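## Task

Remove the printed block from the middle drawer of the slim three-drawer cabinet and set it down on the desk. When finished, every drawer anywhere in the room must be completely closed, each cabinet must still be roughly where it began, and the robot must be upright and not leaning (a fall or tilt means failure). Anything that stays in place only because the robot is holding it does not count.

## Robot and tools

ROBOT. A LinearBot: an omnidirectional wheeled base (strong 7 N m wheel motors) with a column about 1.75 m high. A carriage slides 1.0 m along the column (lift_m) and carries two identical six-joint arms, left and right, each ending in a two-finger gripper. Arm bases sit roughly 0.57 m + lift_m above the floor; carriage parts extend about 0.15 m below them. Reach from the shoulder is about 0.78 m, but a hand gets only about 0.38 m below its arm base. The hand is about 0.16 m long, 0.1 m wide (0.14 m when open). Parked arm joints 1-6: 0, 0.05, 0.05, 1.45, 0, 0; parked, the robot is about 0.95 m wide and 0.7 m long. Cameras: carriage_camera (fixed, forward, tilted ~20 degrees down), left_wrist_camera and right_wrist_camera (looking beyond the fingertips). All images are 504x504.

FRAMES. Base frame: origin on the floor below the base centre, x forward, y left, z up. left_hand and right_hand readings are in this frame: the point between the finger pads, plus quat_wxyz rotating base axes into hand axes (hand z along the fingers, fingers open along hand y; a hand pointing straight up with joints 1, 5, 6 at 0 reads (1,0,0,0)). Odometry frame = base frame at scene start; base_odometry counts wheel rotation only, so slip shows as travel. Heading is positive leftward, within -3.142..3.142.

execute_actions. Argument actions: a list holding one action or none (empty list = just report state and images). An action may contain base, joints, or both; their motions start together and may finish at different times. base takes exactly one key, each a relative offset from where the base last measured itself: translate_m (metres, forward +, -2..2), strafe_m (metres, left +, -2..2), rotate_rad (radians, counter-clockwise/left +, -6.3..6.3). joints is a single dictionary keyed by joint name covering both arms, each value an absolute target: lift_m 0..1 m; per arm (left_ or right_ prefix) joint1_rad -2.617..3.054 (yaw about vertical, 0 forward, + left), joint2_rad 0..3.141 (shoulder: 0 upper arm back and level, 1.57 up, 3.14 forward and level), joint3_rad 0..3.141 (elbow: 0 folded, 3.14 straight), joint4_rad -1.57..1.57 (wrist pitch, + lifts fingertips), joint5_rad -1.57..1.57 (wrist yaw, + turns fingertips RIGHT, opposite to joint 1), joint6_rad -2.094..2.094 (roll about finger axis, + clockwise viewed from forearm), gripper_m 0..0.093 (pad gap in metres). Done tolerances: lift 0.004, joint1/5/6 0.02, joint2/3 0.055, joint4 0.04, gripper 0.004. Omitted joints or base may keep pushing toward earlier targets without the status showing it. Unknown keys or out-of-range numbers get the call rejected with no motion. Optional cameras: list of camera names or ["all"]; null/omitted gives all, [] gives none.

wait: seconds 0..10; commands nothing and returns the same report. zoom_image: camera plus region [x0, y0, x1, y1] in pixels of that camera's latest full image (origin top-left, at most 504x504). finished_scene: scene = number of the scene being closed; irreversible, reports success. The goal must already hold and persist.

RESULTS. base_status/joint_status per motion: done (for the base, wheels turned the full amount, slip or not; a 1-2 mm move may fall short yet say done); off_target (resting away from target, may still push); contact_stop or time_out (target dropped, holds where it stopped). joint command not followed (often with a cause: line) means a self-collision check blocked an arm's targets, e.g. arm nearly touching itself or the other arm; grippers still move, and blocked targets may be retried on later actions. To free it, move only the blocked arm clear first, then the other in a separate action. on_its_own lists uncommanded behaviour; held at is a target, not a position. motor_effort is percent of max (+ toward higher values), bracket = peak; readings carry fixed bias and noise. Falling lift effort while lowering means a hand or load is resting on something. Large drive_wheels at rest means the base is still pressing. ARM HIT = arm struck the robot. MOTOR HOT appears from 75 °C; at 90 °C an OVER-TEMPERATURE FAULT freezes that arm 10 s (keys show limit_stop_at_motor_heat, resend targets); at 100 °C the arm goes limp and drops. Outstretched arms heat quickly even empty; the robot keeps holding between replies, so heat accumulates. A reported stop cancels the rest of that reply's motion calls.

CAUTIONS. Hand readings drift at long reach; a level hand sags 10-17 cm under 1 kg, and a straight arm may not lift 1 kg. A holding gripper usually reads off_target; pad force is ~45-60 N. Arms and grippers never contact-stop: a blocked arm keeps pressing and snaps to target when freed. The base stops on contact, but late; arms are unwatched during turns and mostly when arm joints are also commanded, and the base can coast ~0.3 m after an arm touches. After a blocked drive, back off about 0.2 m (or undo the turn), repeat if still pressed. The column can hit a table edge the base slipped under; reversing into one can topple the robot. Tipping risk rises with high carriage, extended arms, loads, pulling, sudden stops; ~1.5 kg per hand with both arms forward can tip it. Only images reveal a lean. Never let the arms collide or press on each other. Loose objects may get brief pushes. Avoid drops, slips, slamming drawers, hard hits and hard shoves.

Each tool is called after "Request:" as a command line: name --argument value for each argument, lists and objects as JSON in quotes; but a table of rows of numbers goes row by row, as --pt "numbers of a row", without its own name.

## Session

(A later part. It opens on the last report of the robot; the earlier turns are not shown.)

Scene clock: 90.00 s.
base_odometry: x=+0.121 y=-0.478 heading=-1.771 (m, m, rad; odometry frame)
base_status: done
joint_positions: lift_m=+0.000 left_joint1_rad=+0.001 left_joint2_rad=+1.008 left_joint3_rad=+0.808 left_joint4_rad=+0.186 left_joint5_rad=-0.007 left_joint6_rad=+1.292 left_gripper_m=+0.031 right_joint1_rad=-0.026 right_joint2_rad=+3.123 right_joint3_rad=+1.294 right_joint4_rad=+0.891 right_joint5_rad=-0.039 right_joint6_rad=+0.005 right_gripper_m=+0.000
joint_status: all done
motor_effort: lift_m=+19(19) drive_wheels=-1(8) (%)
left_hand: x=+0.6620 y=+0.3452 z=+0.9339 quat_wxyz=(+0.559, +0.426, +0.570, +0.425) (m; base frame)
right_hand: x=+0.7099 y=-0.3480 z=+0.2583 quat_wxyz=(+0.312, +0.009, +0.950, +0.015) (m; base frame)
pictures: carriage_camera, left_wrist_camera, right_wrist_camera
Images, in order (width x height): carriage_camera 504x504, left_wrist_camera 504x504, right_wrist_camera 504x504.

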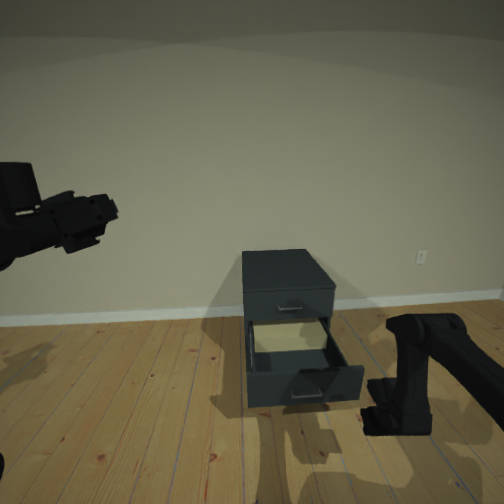

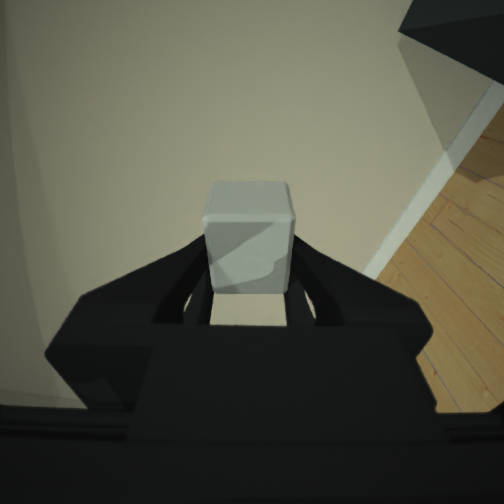

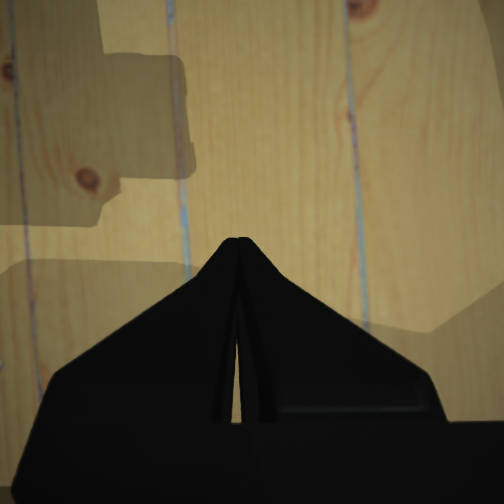

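Request:
execute_actions --actions '[{"joints":{"right_joint6_rad":1.57}}]' --cameras '[]'

Request:
execute_actions --actions '[{"base":{"translate_m":0.42}}]' --cameras '["carriage_camera","right_wrist_camera"]'

Scene clock: 92.03 s.
base_odometry: x=+0.121 y=-0.478 heading=-1.771 (m, m, rad; odometry frame)
base_status: not commanded
joint_positions: lift_m=+0.000 left_joint1_rad=+0.001 left_joint2_rad=+1.008 left_joint3_rad=+0.808 left_joint4_rad=+0.186 left_joint5_rad=-0.007 left_joint6_rad=+1.292 left_gripper_m=+0.031 right_joint1_rad=-0.026 right_joint2_rad=+3.123 right_joint3_rad=+1.294 right_joint4_rad=+0.891 right_joint5_rad=-0.039 right_joint6_rad=+1.564 right_gripper_m=+0.000
joint_status: all done
motor_effort: lift_m=+19(19) drive_wheels=-1(1) (%)
left_hand: x=+0.6620 y=+0.3452 z=+0.9339 quat_wxyz=(+0.559, +0.426, +0.570, +0.425) (m; base frame)
right_hand: x=+0.7099 y=-0.3480 z=+0.2583 quat_wxyz=(+0.211, +0.674, +0.670, +0.230) (m; base frame)
pictures: none
No camera images: the call's "cameras" was empty. Leave "cameras" out to get every camera's image.

Scene clock: 94.90 s.
base_odometry: x=+0.038 y=-0.890 heading=-1.770 (m, m, rad; odometry frame)
base_status: done
joint_positions: lift_m=+0.000 left_joint1_rad=+0.001 left_joint2_rad=+1.008 left_joint3_rad=+0.808 left_joint4_rad=+0.186 left_joint5_rad=-0.007 left_joint6_rad=+1.292 left_gripper_m=+0.031 right_joint1_rad=-0.026 right_joint2_rad=+3.123 right_joint3_rad=+1.283 right_joint4_rad=+0.892 right_joint5_rad=-0.046 right_joint6_rad=+1.563 right_gripper_m=+0.000
joint_status: not commanded
motor_effort: lift_m=+19(19) drive_wheels=-4(11) (%)
left_hand: x=+0.6620 y=+0.3452 z=+0.9339 quat_wxyz=(+0.559, +0.426, +0.570, +0.425) (m; base frame)
right_hand: x=+0.7049 y=-0.3466 z=+0.2569 quat_wxyz=(+0.205, +0.674, +0.672, +0.229) (m; base frame)
pictures: carriage_camera, right_wrist_camera
Images, in order (width x height): carriage_camera 504x504, right_wrist_camera 504x504.

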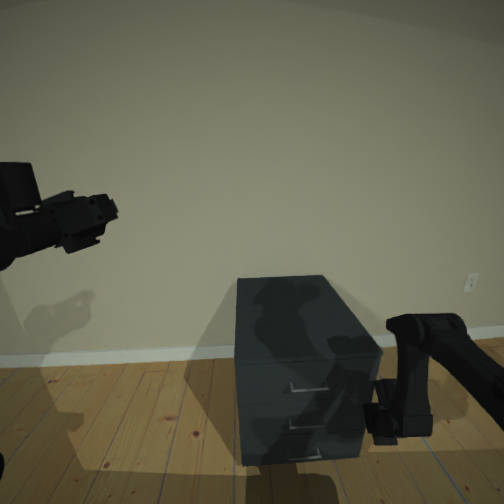

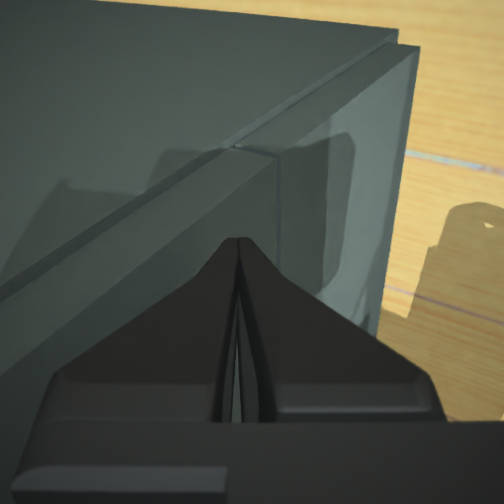

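Request:
execute_actions --actions '[{"base":{"translate_m":0.035}}]' --cameras '["carriage_camera","right_wrist_camera"]'

Scene clock: 96.03 s.
base_odometry: x=+0.032 y=-0.924 heading=-1.770 (m, m, rad; odometry frame)
base_status: done
joint_positions: lift_m=+0.000 left_joint1_rad=+0.001 left_joint2_rad=+1.008 left_joint3_rad=+0.808 left_joint4_rad=+0.187 left_joint5_rad=-0.007 left_joint6_rad=+1.292 left_gripper_m=+0.031 right_joint1_rad=-0.035 right_joint2_rad=+3.123 right_joint3_rad=+1.247 right_joint4_rad=+0.866 right_joint5_rad=-0.045 right_joint6_rad=+1.564 right_gripper_m=+0.000
joint_status: not commanded
motor_effort: lift_m=+19(19) drive_wheels=+4(10) (%)
left_hand: x=+0.6620 y=+0.3452 z=+0.9340 quat_wxyz=(+0.559, +0.426, +0.570, +0.425) (m; base frame)
right_hand: x=+0.6834 y=-0.3496 z=+0.2488 quat_wxyz=(+0.185, +0.684, +0.674, +0.207) (m; base frame)
pictures: carriage_camera, right_wrist_camera
Images, in order (width x height): carriage_camera 504x504, right_wrist_camera 504x504.

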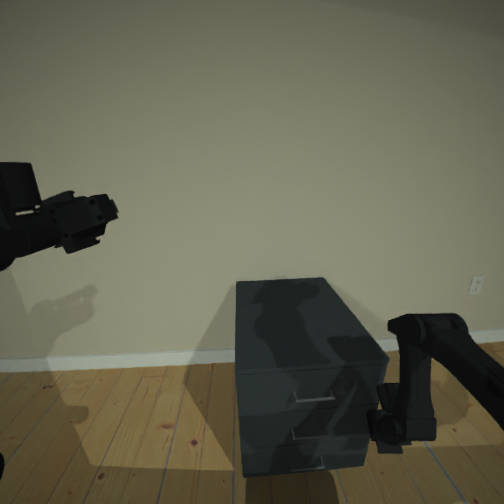

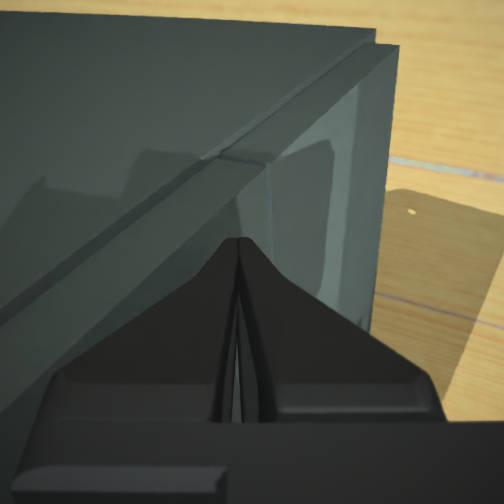

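Request:
execute_actions --actions '[{"base":{"translate_m":-0.5}}]' --cameras '["carriage_camera"]'

Request:
zoom_image --camera "carriage_camera" --region '[210, 240, 360, 390]'

Scene clock: 99.33 s.
base_odometry: x=+0.130 y=-0.434 heading=-1.769 (m, m, rad; odometry frame)
base_status: done
joint_positions: lift_m=+0.000 left_joint1_rad=+0.001 left_joint2_rad=+1.008 left_joint3_rad=+0.808 left_joint4_rad=+0.187 left_joint5_rad=-0.007 left_joint6_rad=+1.292 left_gripper_m=+0.031 right_joint1_rad=-0.035 right_joint2_rad=+3.123 right_joint3_rad=+1.284 right_joint4_rad=+0.895 right_joint5_rad=-0.043 right_joint6_rad=+1.564 right_gripper_m=+0.000
joint_status: not commanded
motor_effort: lift_m=+19(19) drive_wheels=-1(12) (%)
left_hand: x=+0.6620 y=+0.3452 z=+0.9340 quat_wxyz=(+0.559, +0.426, +0.570, +0.425) (m; base frame)
right_hand: x=+0.7059 y=-0.3506 z=+0.2574 quat_wxyz=(+0.208, +0.677, +0.668, +0.228) (m; base frame)
pictures: carriage_camera
Images, in order (width x height): carriage_camera 504x504.

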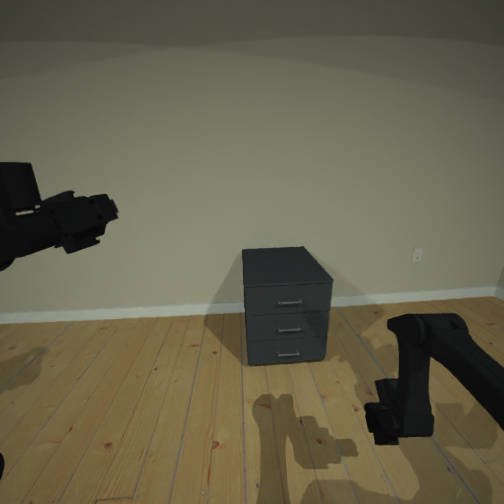

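Region (210, 240, 360, 390) of carriage_camera's 504x504 image, scaled by 3.360, with more detail than that image has.

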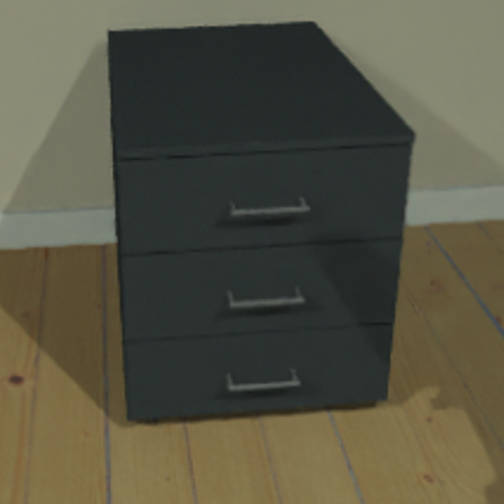

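Request:
execute_actions --actions '[{"base":{"rotate_rad":1.57},"joints":{"lift_m":0.3,"right_joint2_rad":0.05,"right_joint3_rad":0.05,"right_joint4_rad":1.45,"right_joint6_rad":0}}]' --cameras '["carriage_camera"]'

Scene clock: 102.53 s.
base_odometry: x=+0.130 y=-0.434 heading=-0.200 (m, m, rad; odometry frame)
base_status: done
joint_positions: lift_m=+0.300 left_joint1_rad=+0.001 left_joint2_rad=+1.008 left_joint3_rad=+0.808 left_joint4_rad=+0.191 left_joint5_rad=-0.007 left_joint6_rad=+1.292 left_gripper_m=+0.031 right_joint1_rad=-0.035 right_joint2_rad=+0.066 right_joint3_rad=+0.069 right_joint4_rad=+1.449 right_joint5_rad=-0.041 right_joint6_rad=+0.006 right_gripper_m=+0.000
joint_status: all done
motor_effort: lift_m=+25(29) drive_wheels=+3(10) (%)
left_hand: x=+0.6620 y=+0.3452 z=+1.2344 quat_wxyz=(+0.560, +0.425, +0.569, +0.426) (m; base frame)
right_hand: x=+0.3157 y=-0.3375 z=+1.3251 quat_wxyz=(+0.998, -0.019, +0.060, -0.013) (m; base frame)
pictures: carriage_camera
Images, in order (width x height): carriage_camera 504x504.

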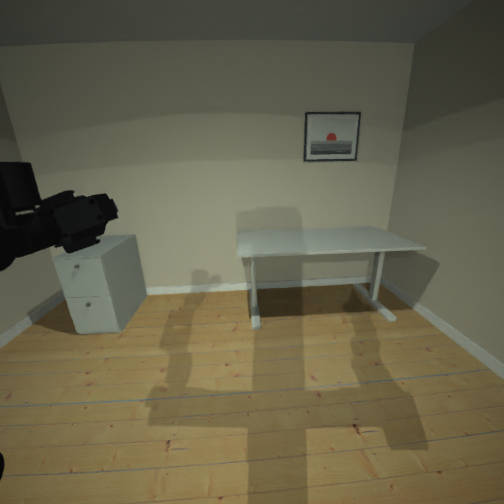

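Request:
execute_actions --actions '[{"base":{"strafe_m":-0.75},"joints":{"lift_m":0.42,"left_joint2_rad":2.4,"left_joint3_rad":1.6,"left_joint4_rad":-0.77}}]' --cameras '[]'

Request:
execute_actions --actions '[{"base":{"translate_m":1.0}}]' --cameras '["carriage_camera","left_wrist_camera"]'

Scene clock: 106.50 s.
base_odometry: x=-0.018 y=-1.170 heading=-0.199 (m, m, rad; odometry frame)
base_status: done
joint_positions: lift_m=+0.420 left_joint1_rad=-0.002 left_joint2_rad=+2.400 left_joint3_rad=+1.571 left_joint4_rad=-0.762 left_joint5_rad=-0.007 left_joint6_rad=+1.292 left_gripper_m=+0.031 right_joint1_rad=-0.035 right_joint2_rad=+0.066 right_joint3_rad=+0.060 right_joint4_rad=+1.450 right_joint5_rad=-0.040 right_joint6_rad=+0.006 right_gripper_m=+0.000
joint_status: all done
motor_effort: lift_m=+24(30) drive_wheels=-5(13) (%)
left_hand: x=+0.7041 y=+0.3440 z=+0.9153 quat_wxyz=(-0.011, +0.603, +0.798, -0.004) (m; base frame)
right_hand: x=+0.3179 y=-0.3377 z=+1.4430 quat_wxyz=(+0.998, -0.019, +0.063, -0.013) (m; base frame)
pictures: none
No camera images: the call's "cameras" was empty. Leave "cameras" out to get every camera's image.

Scene clock: 110.80 s.
base_odometry: x=+0.963 y=-1.368 heading=-0.200 (m, m, rad; odometry frame)
base_status: done
joint_positions: lift_m=+0.420 left_joint1_rad=-0.001 left_joint2_rad=+2.400 left_joint3_rad=+1.571 left_joint4_rad=-0.765 left_joint5_rad=-0.007 left_joint6_rad=+1.292 left_gripper_m=+0.031 right_joint1_rad=-0.035 right_joint2_rad=+0.066 right_joint3_rad=+0.060 right_joint4_rad=+1.448 right_joint5_rad=-0.040 right_joint6_rad=+0.006 right_gripper_m=+0.000
joint_status: not commanded
motor_effort: lift_m=+24(24) drive_wheels=-4(11) (%)
left_hand: x=+0.7035 y=+0.3442 z=+0.9153 quat_wxyz=(-0.012, +0.603, +0.798, -0.004) (m; base frame)
right_hand: x=+0.3185 y=-0.3377 z=+1.4429 quat_wxyz=(+0.998, -0.019, +0.065, -0.013) (m; base frame)
pictures: carriage_camera, left_wrist_camera
Images, in order (width x height): carriage_camera 504x504, left_wrist_camera 504x504.

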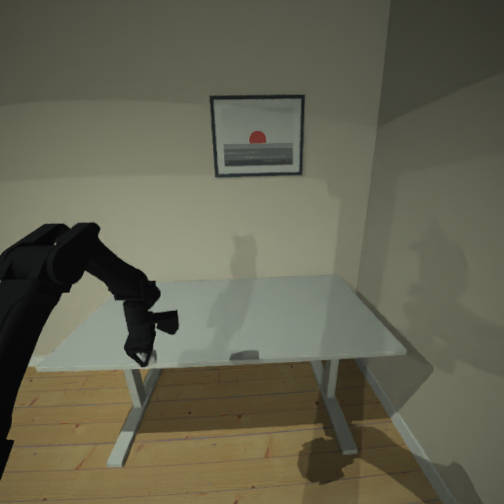

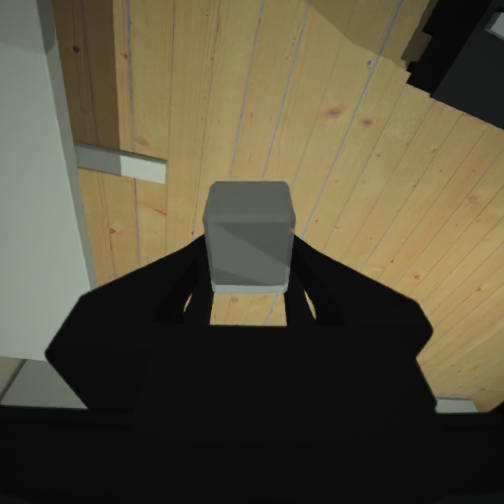

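Request:
execute_actions --actions '[{"base":{"translate_m":0.36}}]' --cameras '[]'

Request:
execute_actions --actions '[{"joints":{"lift_m":0.32}}]' --cameras '["carriage_camera","left_wrist_camera"]'

Scene clock: 113.67 s.
base_odometry: x=+1.315 y=-1.440 heading=-0.200 (m, m, rad; odometry frame)
base_status: done
joint_positions: lift_m=+0.420 left_joint1_rad=-0.001 left_joint2_rad=+2.400 left_joint3_rad=+1.571 left_joint4_rad=-0.766 left_joint5_rad=-0.007 left_joint6_rad=+1.292 left_gripper_m=+0.031 right_joint1_rad=-0.035 right_joint2_rad=+0.066 right_joint3_rad=+0.060 right_joint4_rad=+1.447 right_joint5_rad=-0.040 right_joint6_rad=+0.006 right_gripper_m=+0.000
joint_status: not commanded
motor_effort: lift_m=+24(24) drive_wheels=-4(10) (%)
left_hand: x=+0.7032 y=+0.3442 z=+0.9153 quat_wxyz=(-0.012, +0.603, +0.798, -0.005) (m; base frame)
right_hand: x=+0.3186 y=-0.3377 z=+1.4429 quat_wxyz=(+0.998, -0.019, +0.065, -0.013) (m; base frame)
pictures: none
No camera images: the call's "cameras" was empty. Leave "cameras" out to get every camera's image.

Scene clock: 114.60 s.
base_odometry: x=+1.315 y=-1.440 heading=-0.200 (m, m, rad; odometry frame)
base_status: not commanded
joint_positions: lift_m=+0.320 left_joint1_rad=-0.001 left_joint2_rad=+2.402 left_joint3_rad=+1.582 left_joint4_rad=-0.769 left_joint5_rad=-0.007 left_joint6_rad=+1.292 left_gripper_m=+0.031 right_joint1_rad=-0.035 right_joint2_rad=+0.066 right_joint3_rad=+0.060 right_joint4_rad=+1.448 right_joint5_rad=-0.040 right_joint6_rad=+0.006 right_gripper_m=+0.000
joint_status: all done
motor_effort: lift_m=+19(20) drive_wheels=-3(4) (%)
left_hand: x=+0.7065 y=+0.3442 z=+0.8174 quat_wxyz=(-0.009, +0.603, +0.798, -0.003) (m; base frame)
right_hand: x=+0.3184 y=-0.3377 z=+1.3434 quat_wxyz=(+0.998, -0.019, +0.064, -0.013) (m; base frame)
pictures: carriage_camera, left_wrist_camera
Images, in order (width x height): carriage_camera 504x504, left_wrist_camera 504x504.

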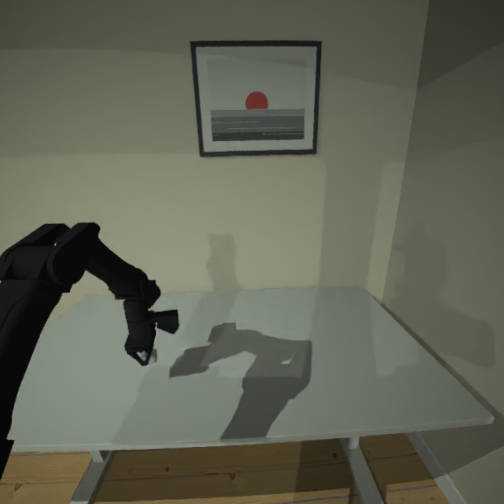

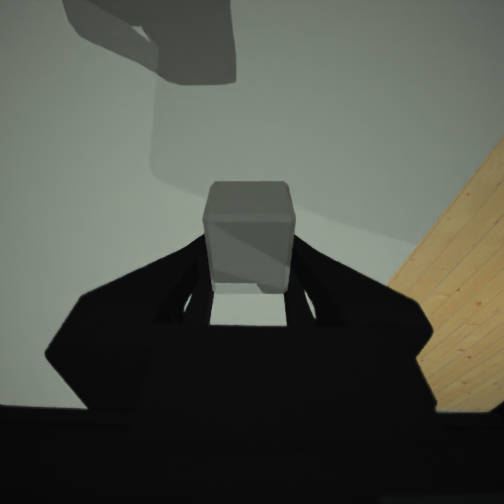

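Request:
execute_actions --actions '[{"joints":{"lift_m":0.28}}]' --cameras '["left_wrist_camera"]'

Request:
execute_actions --actions '[{"joints":{"lift_m":0.26}}]' --cameras '["left_wrist_camera"]'

Scene clock: 115.47 s.
base_odometry: x=+1.315 y=-1.440 heading=-0.200 (m, m, rad; odometry frame)
base_status: not commanded
joint_positions: lift_m=+0.280 left_joint1_rad=-0.001 left_joint2_rad=+2.407 left_joint3_rad=+1.582 left_joint4_rad=-0.770 left_joint5_rad=-0.007 left_joint6_rad=+1.292 left_gripper_m=+0.031 right_joint1_rad=-0.035 right_joint2_rad=+0.066 right_joint3_rad=+0.059 right_joint4_rad=+1.448 right_joint5_rad=-0.040 right_joint6_rad=+0.006 right_gripper_m=+0.000
joint_status: all done
motor_effort: lift_m=+20(19) drive_wheels=+3(4) (%)
left_hand: x=+0.7053 y=+0.3442 z=+0.7756 quat_wxyz=(-0.012, +0.603, +0.798, -0.004) (m; base frame)
right_hand: x=+0.3187 y=-0.3377 z=+1.3030 quat_wxyz=(+0.998, -0.019, +0.065, -0.013) (m; base frame)
pictures: left_wrist_camera
Images, in order (width x height): left_wrist_camera 504x504.

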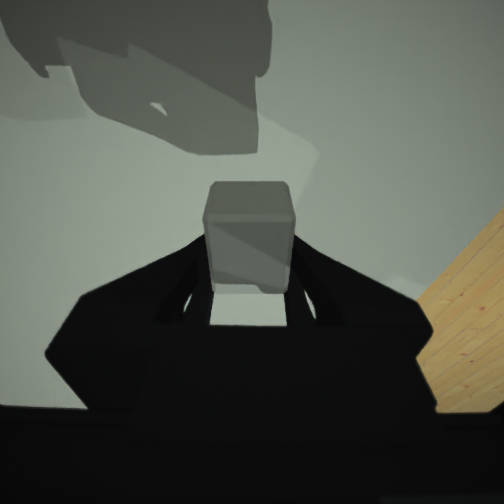

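Scene clock: 116.30 s.
base_odometry: x=+1.315 y=-1.440 heading=-0.200 (m, m, rad; odometry frame)
base_status: not commanded
joint_positions: lift_m=+0.260 left_joint1_rad=-0.001 left_joint2_rad=+2.409 left_joint3_rad=+1.582 left_joint4_rad=-0.770 left_joint5_rad=-0.007 left_joint6_rad=+1.292 left_gripper_m=+0.031 right_joint1_rad=-0.035 right_joint2_rad=+0.066 right_joint3_rad=+0.059 right_joint4_rad=+1.449 right_joint5_rad=-0.040 right_joint6_rad=+0.006 right_gripper_m=+0.000
joint_status: all done
motor_effort: lift_m=+20(21) drive_wheels=+3(5) (%)
left_hand: x=+0.7047 y=+0.3442 z=+0.7546 quat_wxyz=(-0.013, +0.603, +0.798, -0.005) (m; base frame)
right_hand: x=+0.3185 y=-0.3377 z=+1.2831 quat_wxyz=(+0.998, -0.019, +0.064, -0.013) (m; base frame)
pictures: left_wrist_camera
Images, in order (width x height): left_wrist_camera 504x504.

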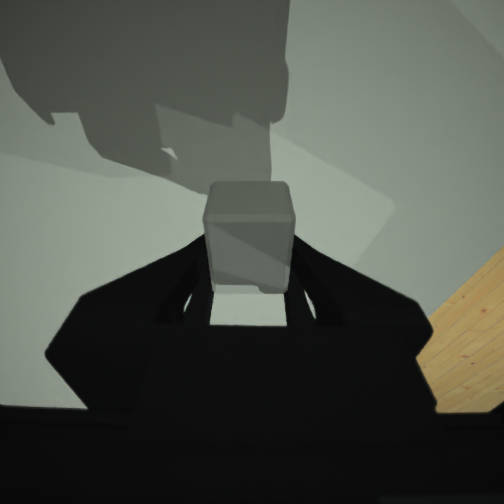

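Request:
execute_actions --actions '[{"joints":{"lift_m":0.243}}]' --cameras '["left_wrist_camera"]'

Scene clock: 117.23 s.
base_odometry: x=+1.315 y=-1.440 heading=-0.200 (m, m, rad; odometry frame)
base_status: not commanded
joint_positions: lift_m=+0.243 left_joint1_rad=-0.001 left_joint2_rad=+2.410 left_joint3_rad=+1.582 left_joint4_rad=-0.771 left_joint5_rad=-0.007 left_joint6_rad=+1.292 left_gripper_m=+0.031 right_joint1_rad=-0.035 right_joint2_rad=+0.066 right_joint3_rad=+0.058 right_joint4_rad=+1.450 right_joint5_rad=-0.040 right_joint6_rad=+0.006 right_gripper_m=+0.000
joint_status: all done
motor_effort: lift_m=+20(19) drive_wheels=+3(4) (%)
left_hand: x=+0.7042 y=+0.3442 z=+0.7371 quat_wxyz=(-0.014, +0.603, +0.798, -0.006) (m; base frame)
right_hand: x=+0.3186 y=-0.3377 z=+1.2658 quat_wxyz=(+0.998, -0.019, +0.065, -0.013) (m; base frame)
pictures: left_wrist_camera
Images, in order (width x height): left_wrist_camera 504x504.

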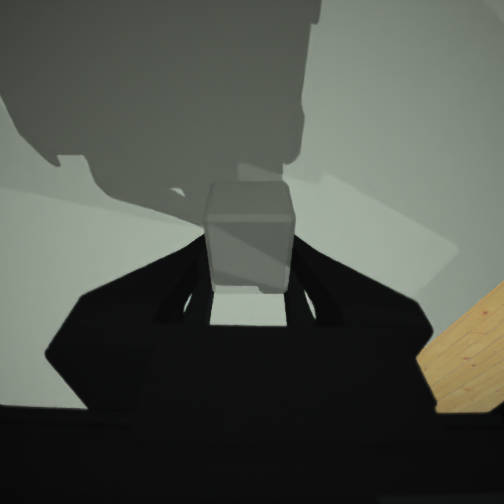

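Nearly touching. A bit lower and release.

Request:
execute_actions --actions '[{"joints":{"lift_m":0.232}}]' --cameras '[]'

Request:
execute_actions --actions '[{"joints":{"left_gripper_m":0.08}}]' --cameras '[]'

Request:
execute_actions --actions '[{"joints":{"lift_m":0.35}}]' --cameras '["carriage_camera","left_wrist_camera"]'

Scene clock: 117.93 s.
base_odometry: x=+1.315 y=-1.440 heading=-0.200 (m, m, rad; odometry frame)
base_status: not commanded
joint_positions: lift_m=+0.232 left_joint1_rad=-0.001 left_joint2_rad=+2.405 left_joint3_rad=+1.582 left_joint4_rad=-0.770 left_joint5_rad=-0.007 left_joint6_rad=+1.292 left_gripper_m=+0.031 right_joint1_rad=-0.035 right_joint2_rad=+0.066 right_joint3_rad=+0.058 right_joint4_rad=+1.449 right_joint5_rad=-0.040 right_joint6_rad=+0.006 right_gripper_m=+0.000
joint_status: all done
motor_effort: lift_m=+19(21) drive_wheels=+3(5) (%)
left_hand: x=+0.7055 y=+0.3441 z=+0.7283 quat_wxyz=(-0.011, +0.603, +0.798, -0.004) (m; base frame)
right_hand: x=+0.3187 y=-0.3377 z=+1.2550 quat_wxyz=(+0.998, -0.019, +0.065, -0.013) (m; base frame)
pictures: none
No camera images: the call's "cameras" was empty. Leave "cameras" out to get every camera's image.

Scene clock: 118.63 s.
base_odometry: x=+1.315 y=-1.440 heading=-0.200 (m, m, rad; odometry frame)
base_status: not commanded
joint_positions: lift_m=+0.232 left_joint1_rad=-0.001 left_joint2_rad=+2.405 left_joint3_rad=+1.582 left_joint4_rad=-0.770 left_joint5_rad=-0.007 left_joint6_rad=+1.292 left_gripper_m=+0.080 right_joint1_rad=-0.035 right_joint2_rad=+0.066 right_joint3_rad=+0.058 right_joint4_rad=+1.449 right_joint5_rad=-0.040 right_joint6_rad=+0.006 right_gripper_m=+0.000
joint_status: all done
motor_effort: lift_m=+18(18) drive_wheels=+3(3) (%)
left_hand: x=+0.7055 y=+0.3441 z=+0.7283 quat_wxyz=(-0.011, +0.603, +0.798, -0.004) (m; base frame)
right_hand: x=+0.3187 y=-0.3377 z=+1.2550 quat_wxyz=(+0.998, -0.019, +0.065, -0.013) (m; base frame)
pictures: none
No camera images: the call's "cameras" was empty. Leave "cameras" out to get every camera's image.

Scene clock: 119.63 s.
base_odometry: x=+1.315 y=-1.440 heading=-0.200 (m, m, rad; odometry frame)
base_status: not commanded
joint_positions: lift_m=+0.350 left_joint1_rad=-0.001 left_joint2_rad=+2.407 left_joint3_rad=+1.582 left_joint4_rad=-0.770 left_joint5_rad=-0.007 left_joint6_rad=+1.292 left_gripper_m=+0.080 right_joint1_rad=-0.035 right_joint2_rad=+0.066 right_joint3_rad=+0.058 right_joint4_rad=+1.449 right_joint5_rad=-0.040 right_joint6_rad=+0.006 right_gripper_m=+0.000
joint_status: all done
motor_effort: lift_m=+25(30) drive_wheels=+3(4) (%)
left_hand: x=+0.7053 y=+0.3441 z=+0.8449 quat_wxyz=(-0.011, +0.603, +0.798, -0.005) (m; base frame)
right_hand: x=+0.3187 y=-0.3377 z=+1.3723 quat_wxyz=(+0.998, -0.019, +0.065, -0.013) (m; base frame)
pictures: carriage_camera, left_wrist_camera
Images, in order (width x height): carriage_camera 504x504, left_wrist_camera 504x504.

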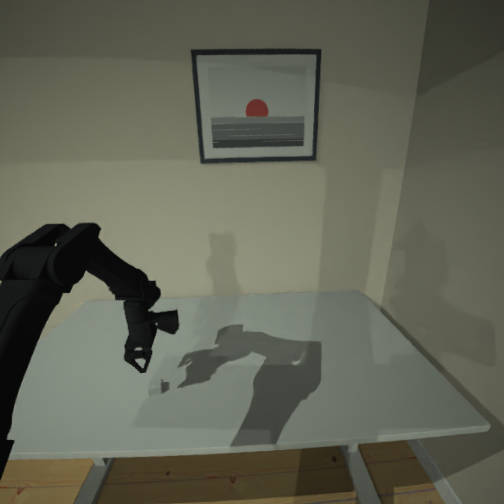

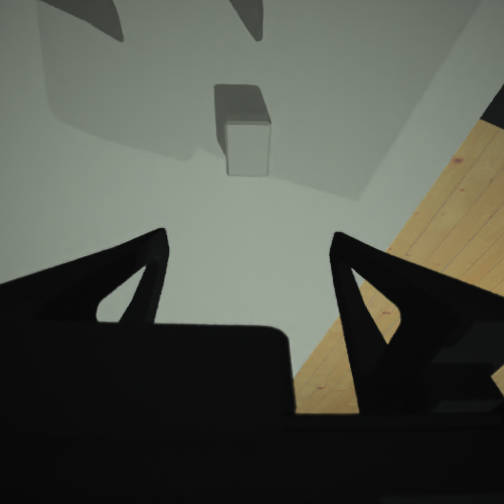

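Request:
finished_scene --scene 1

The scene is finished: the task was done.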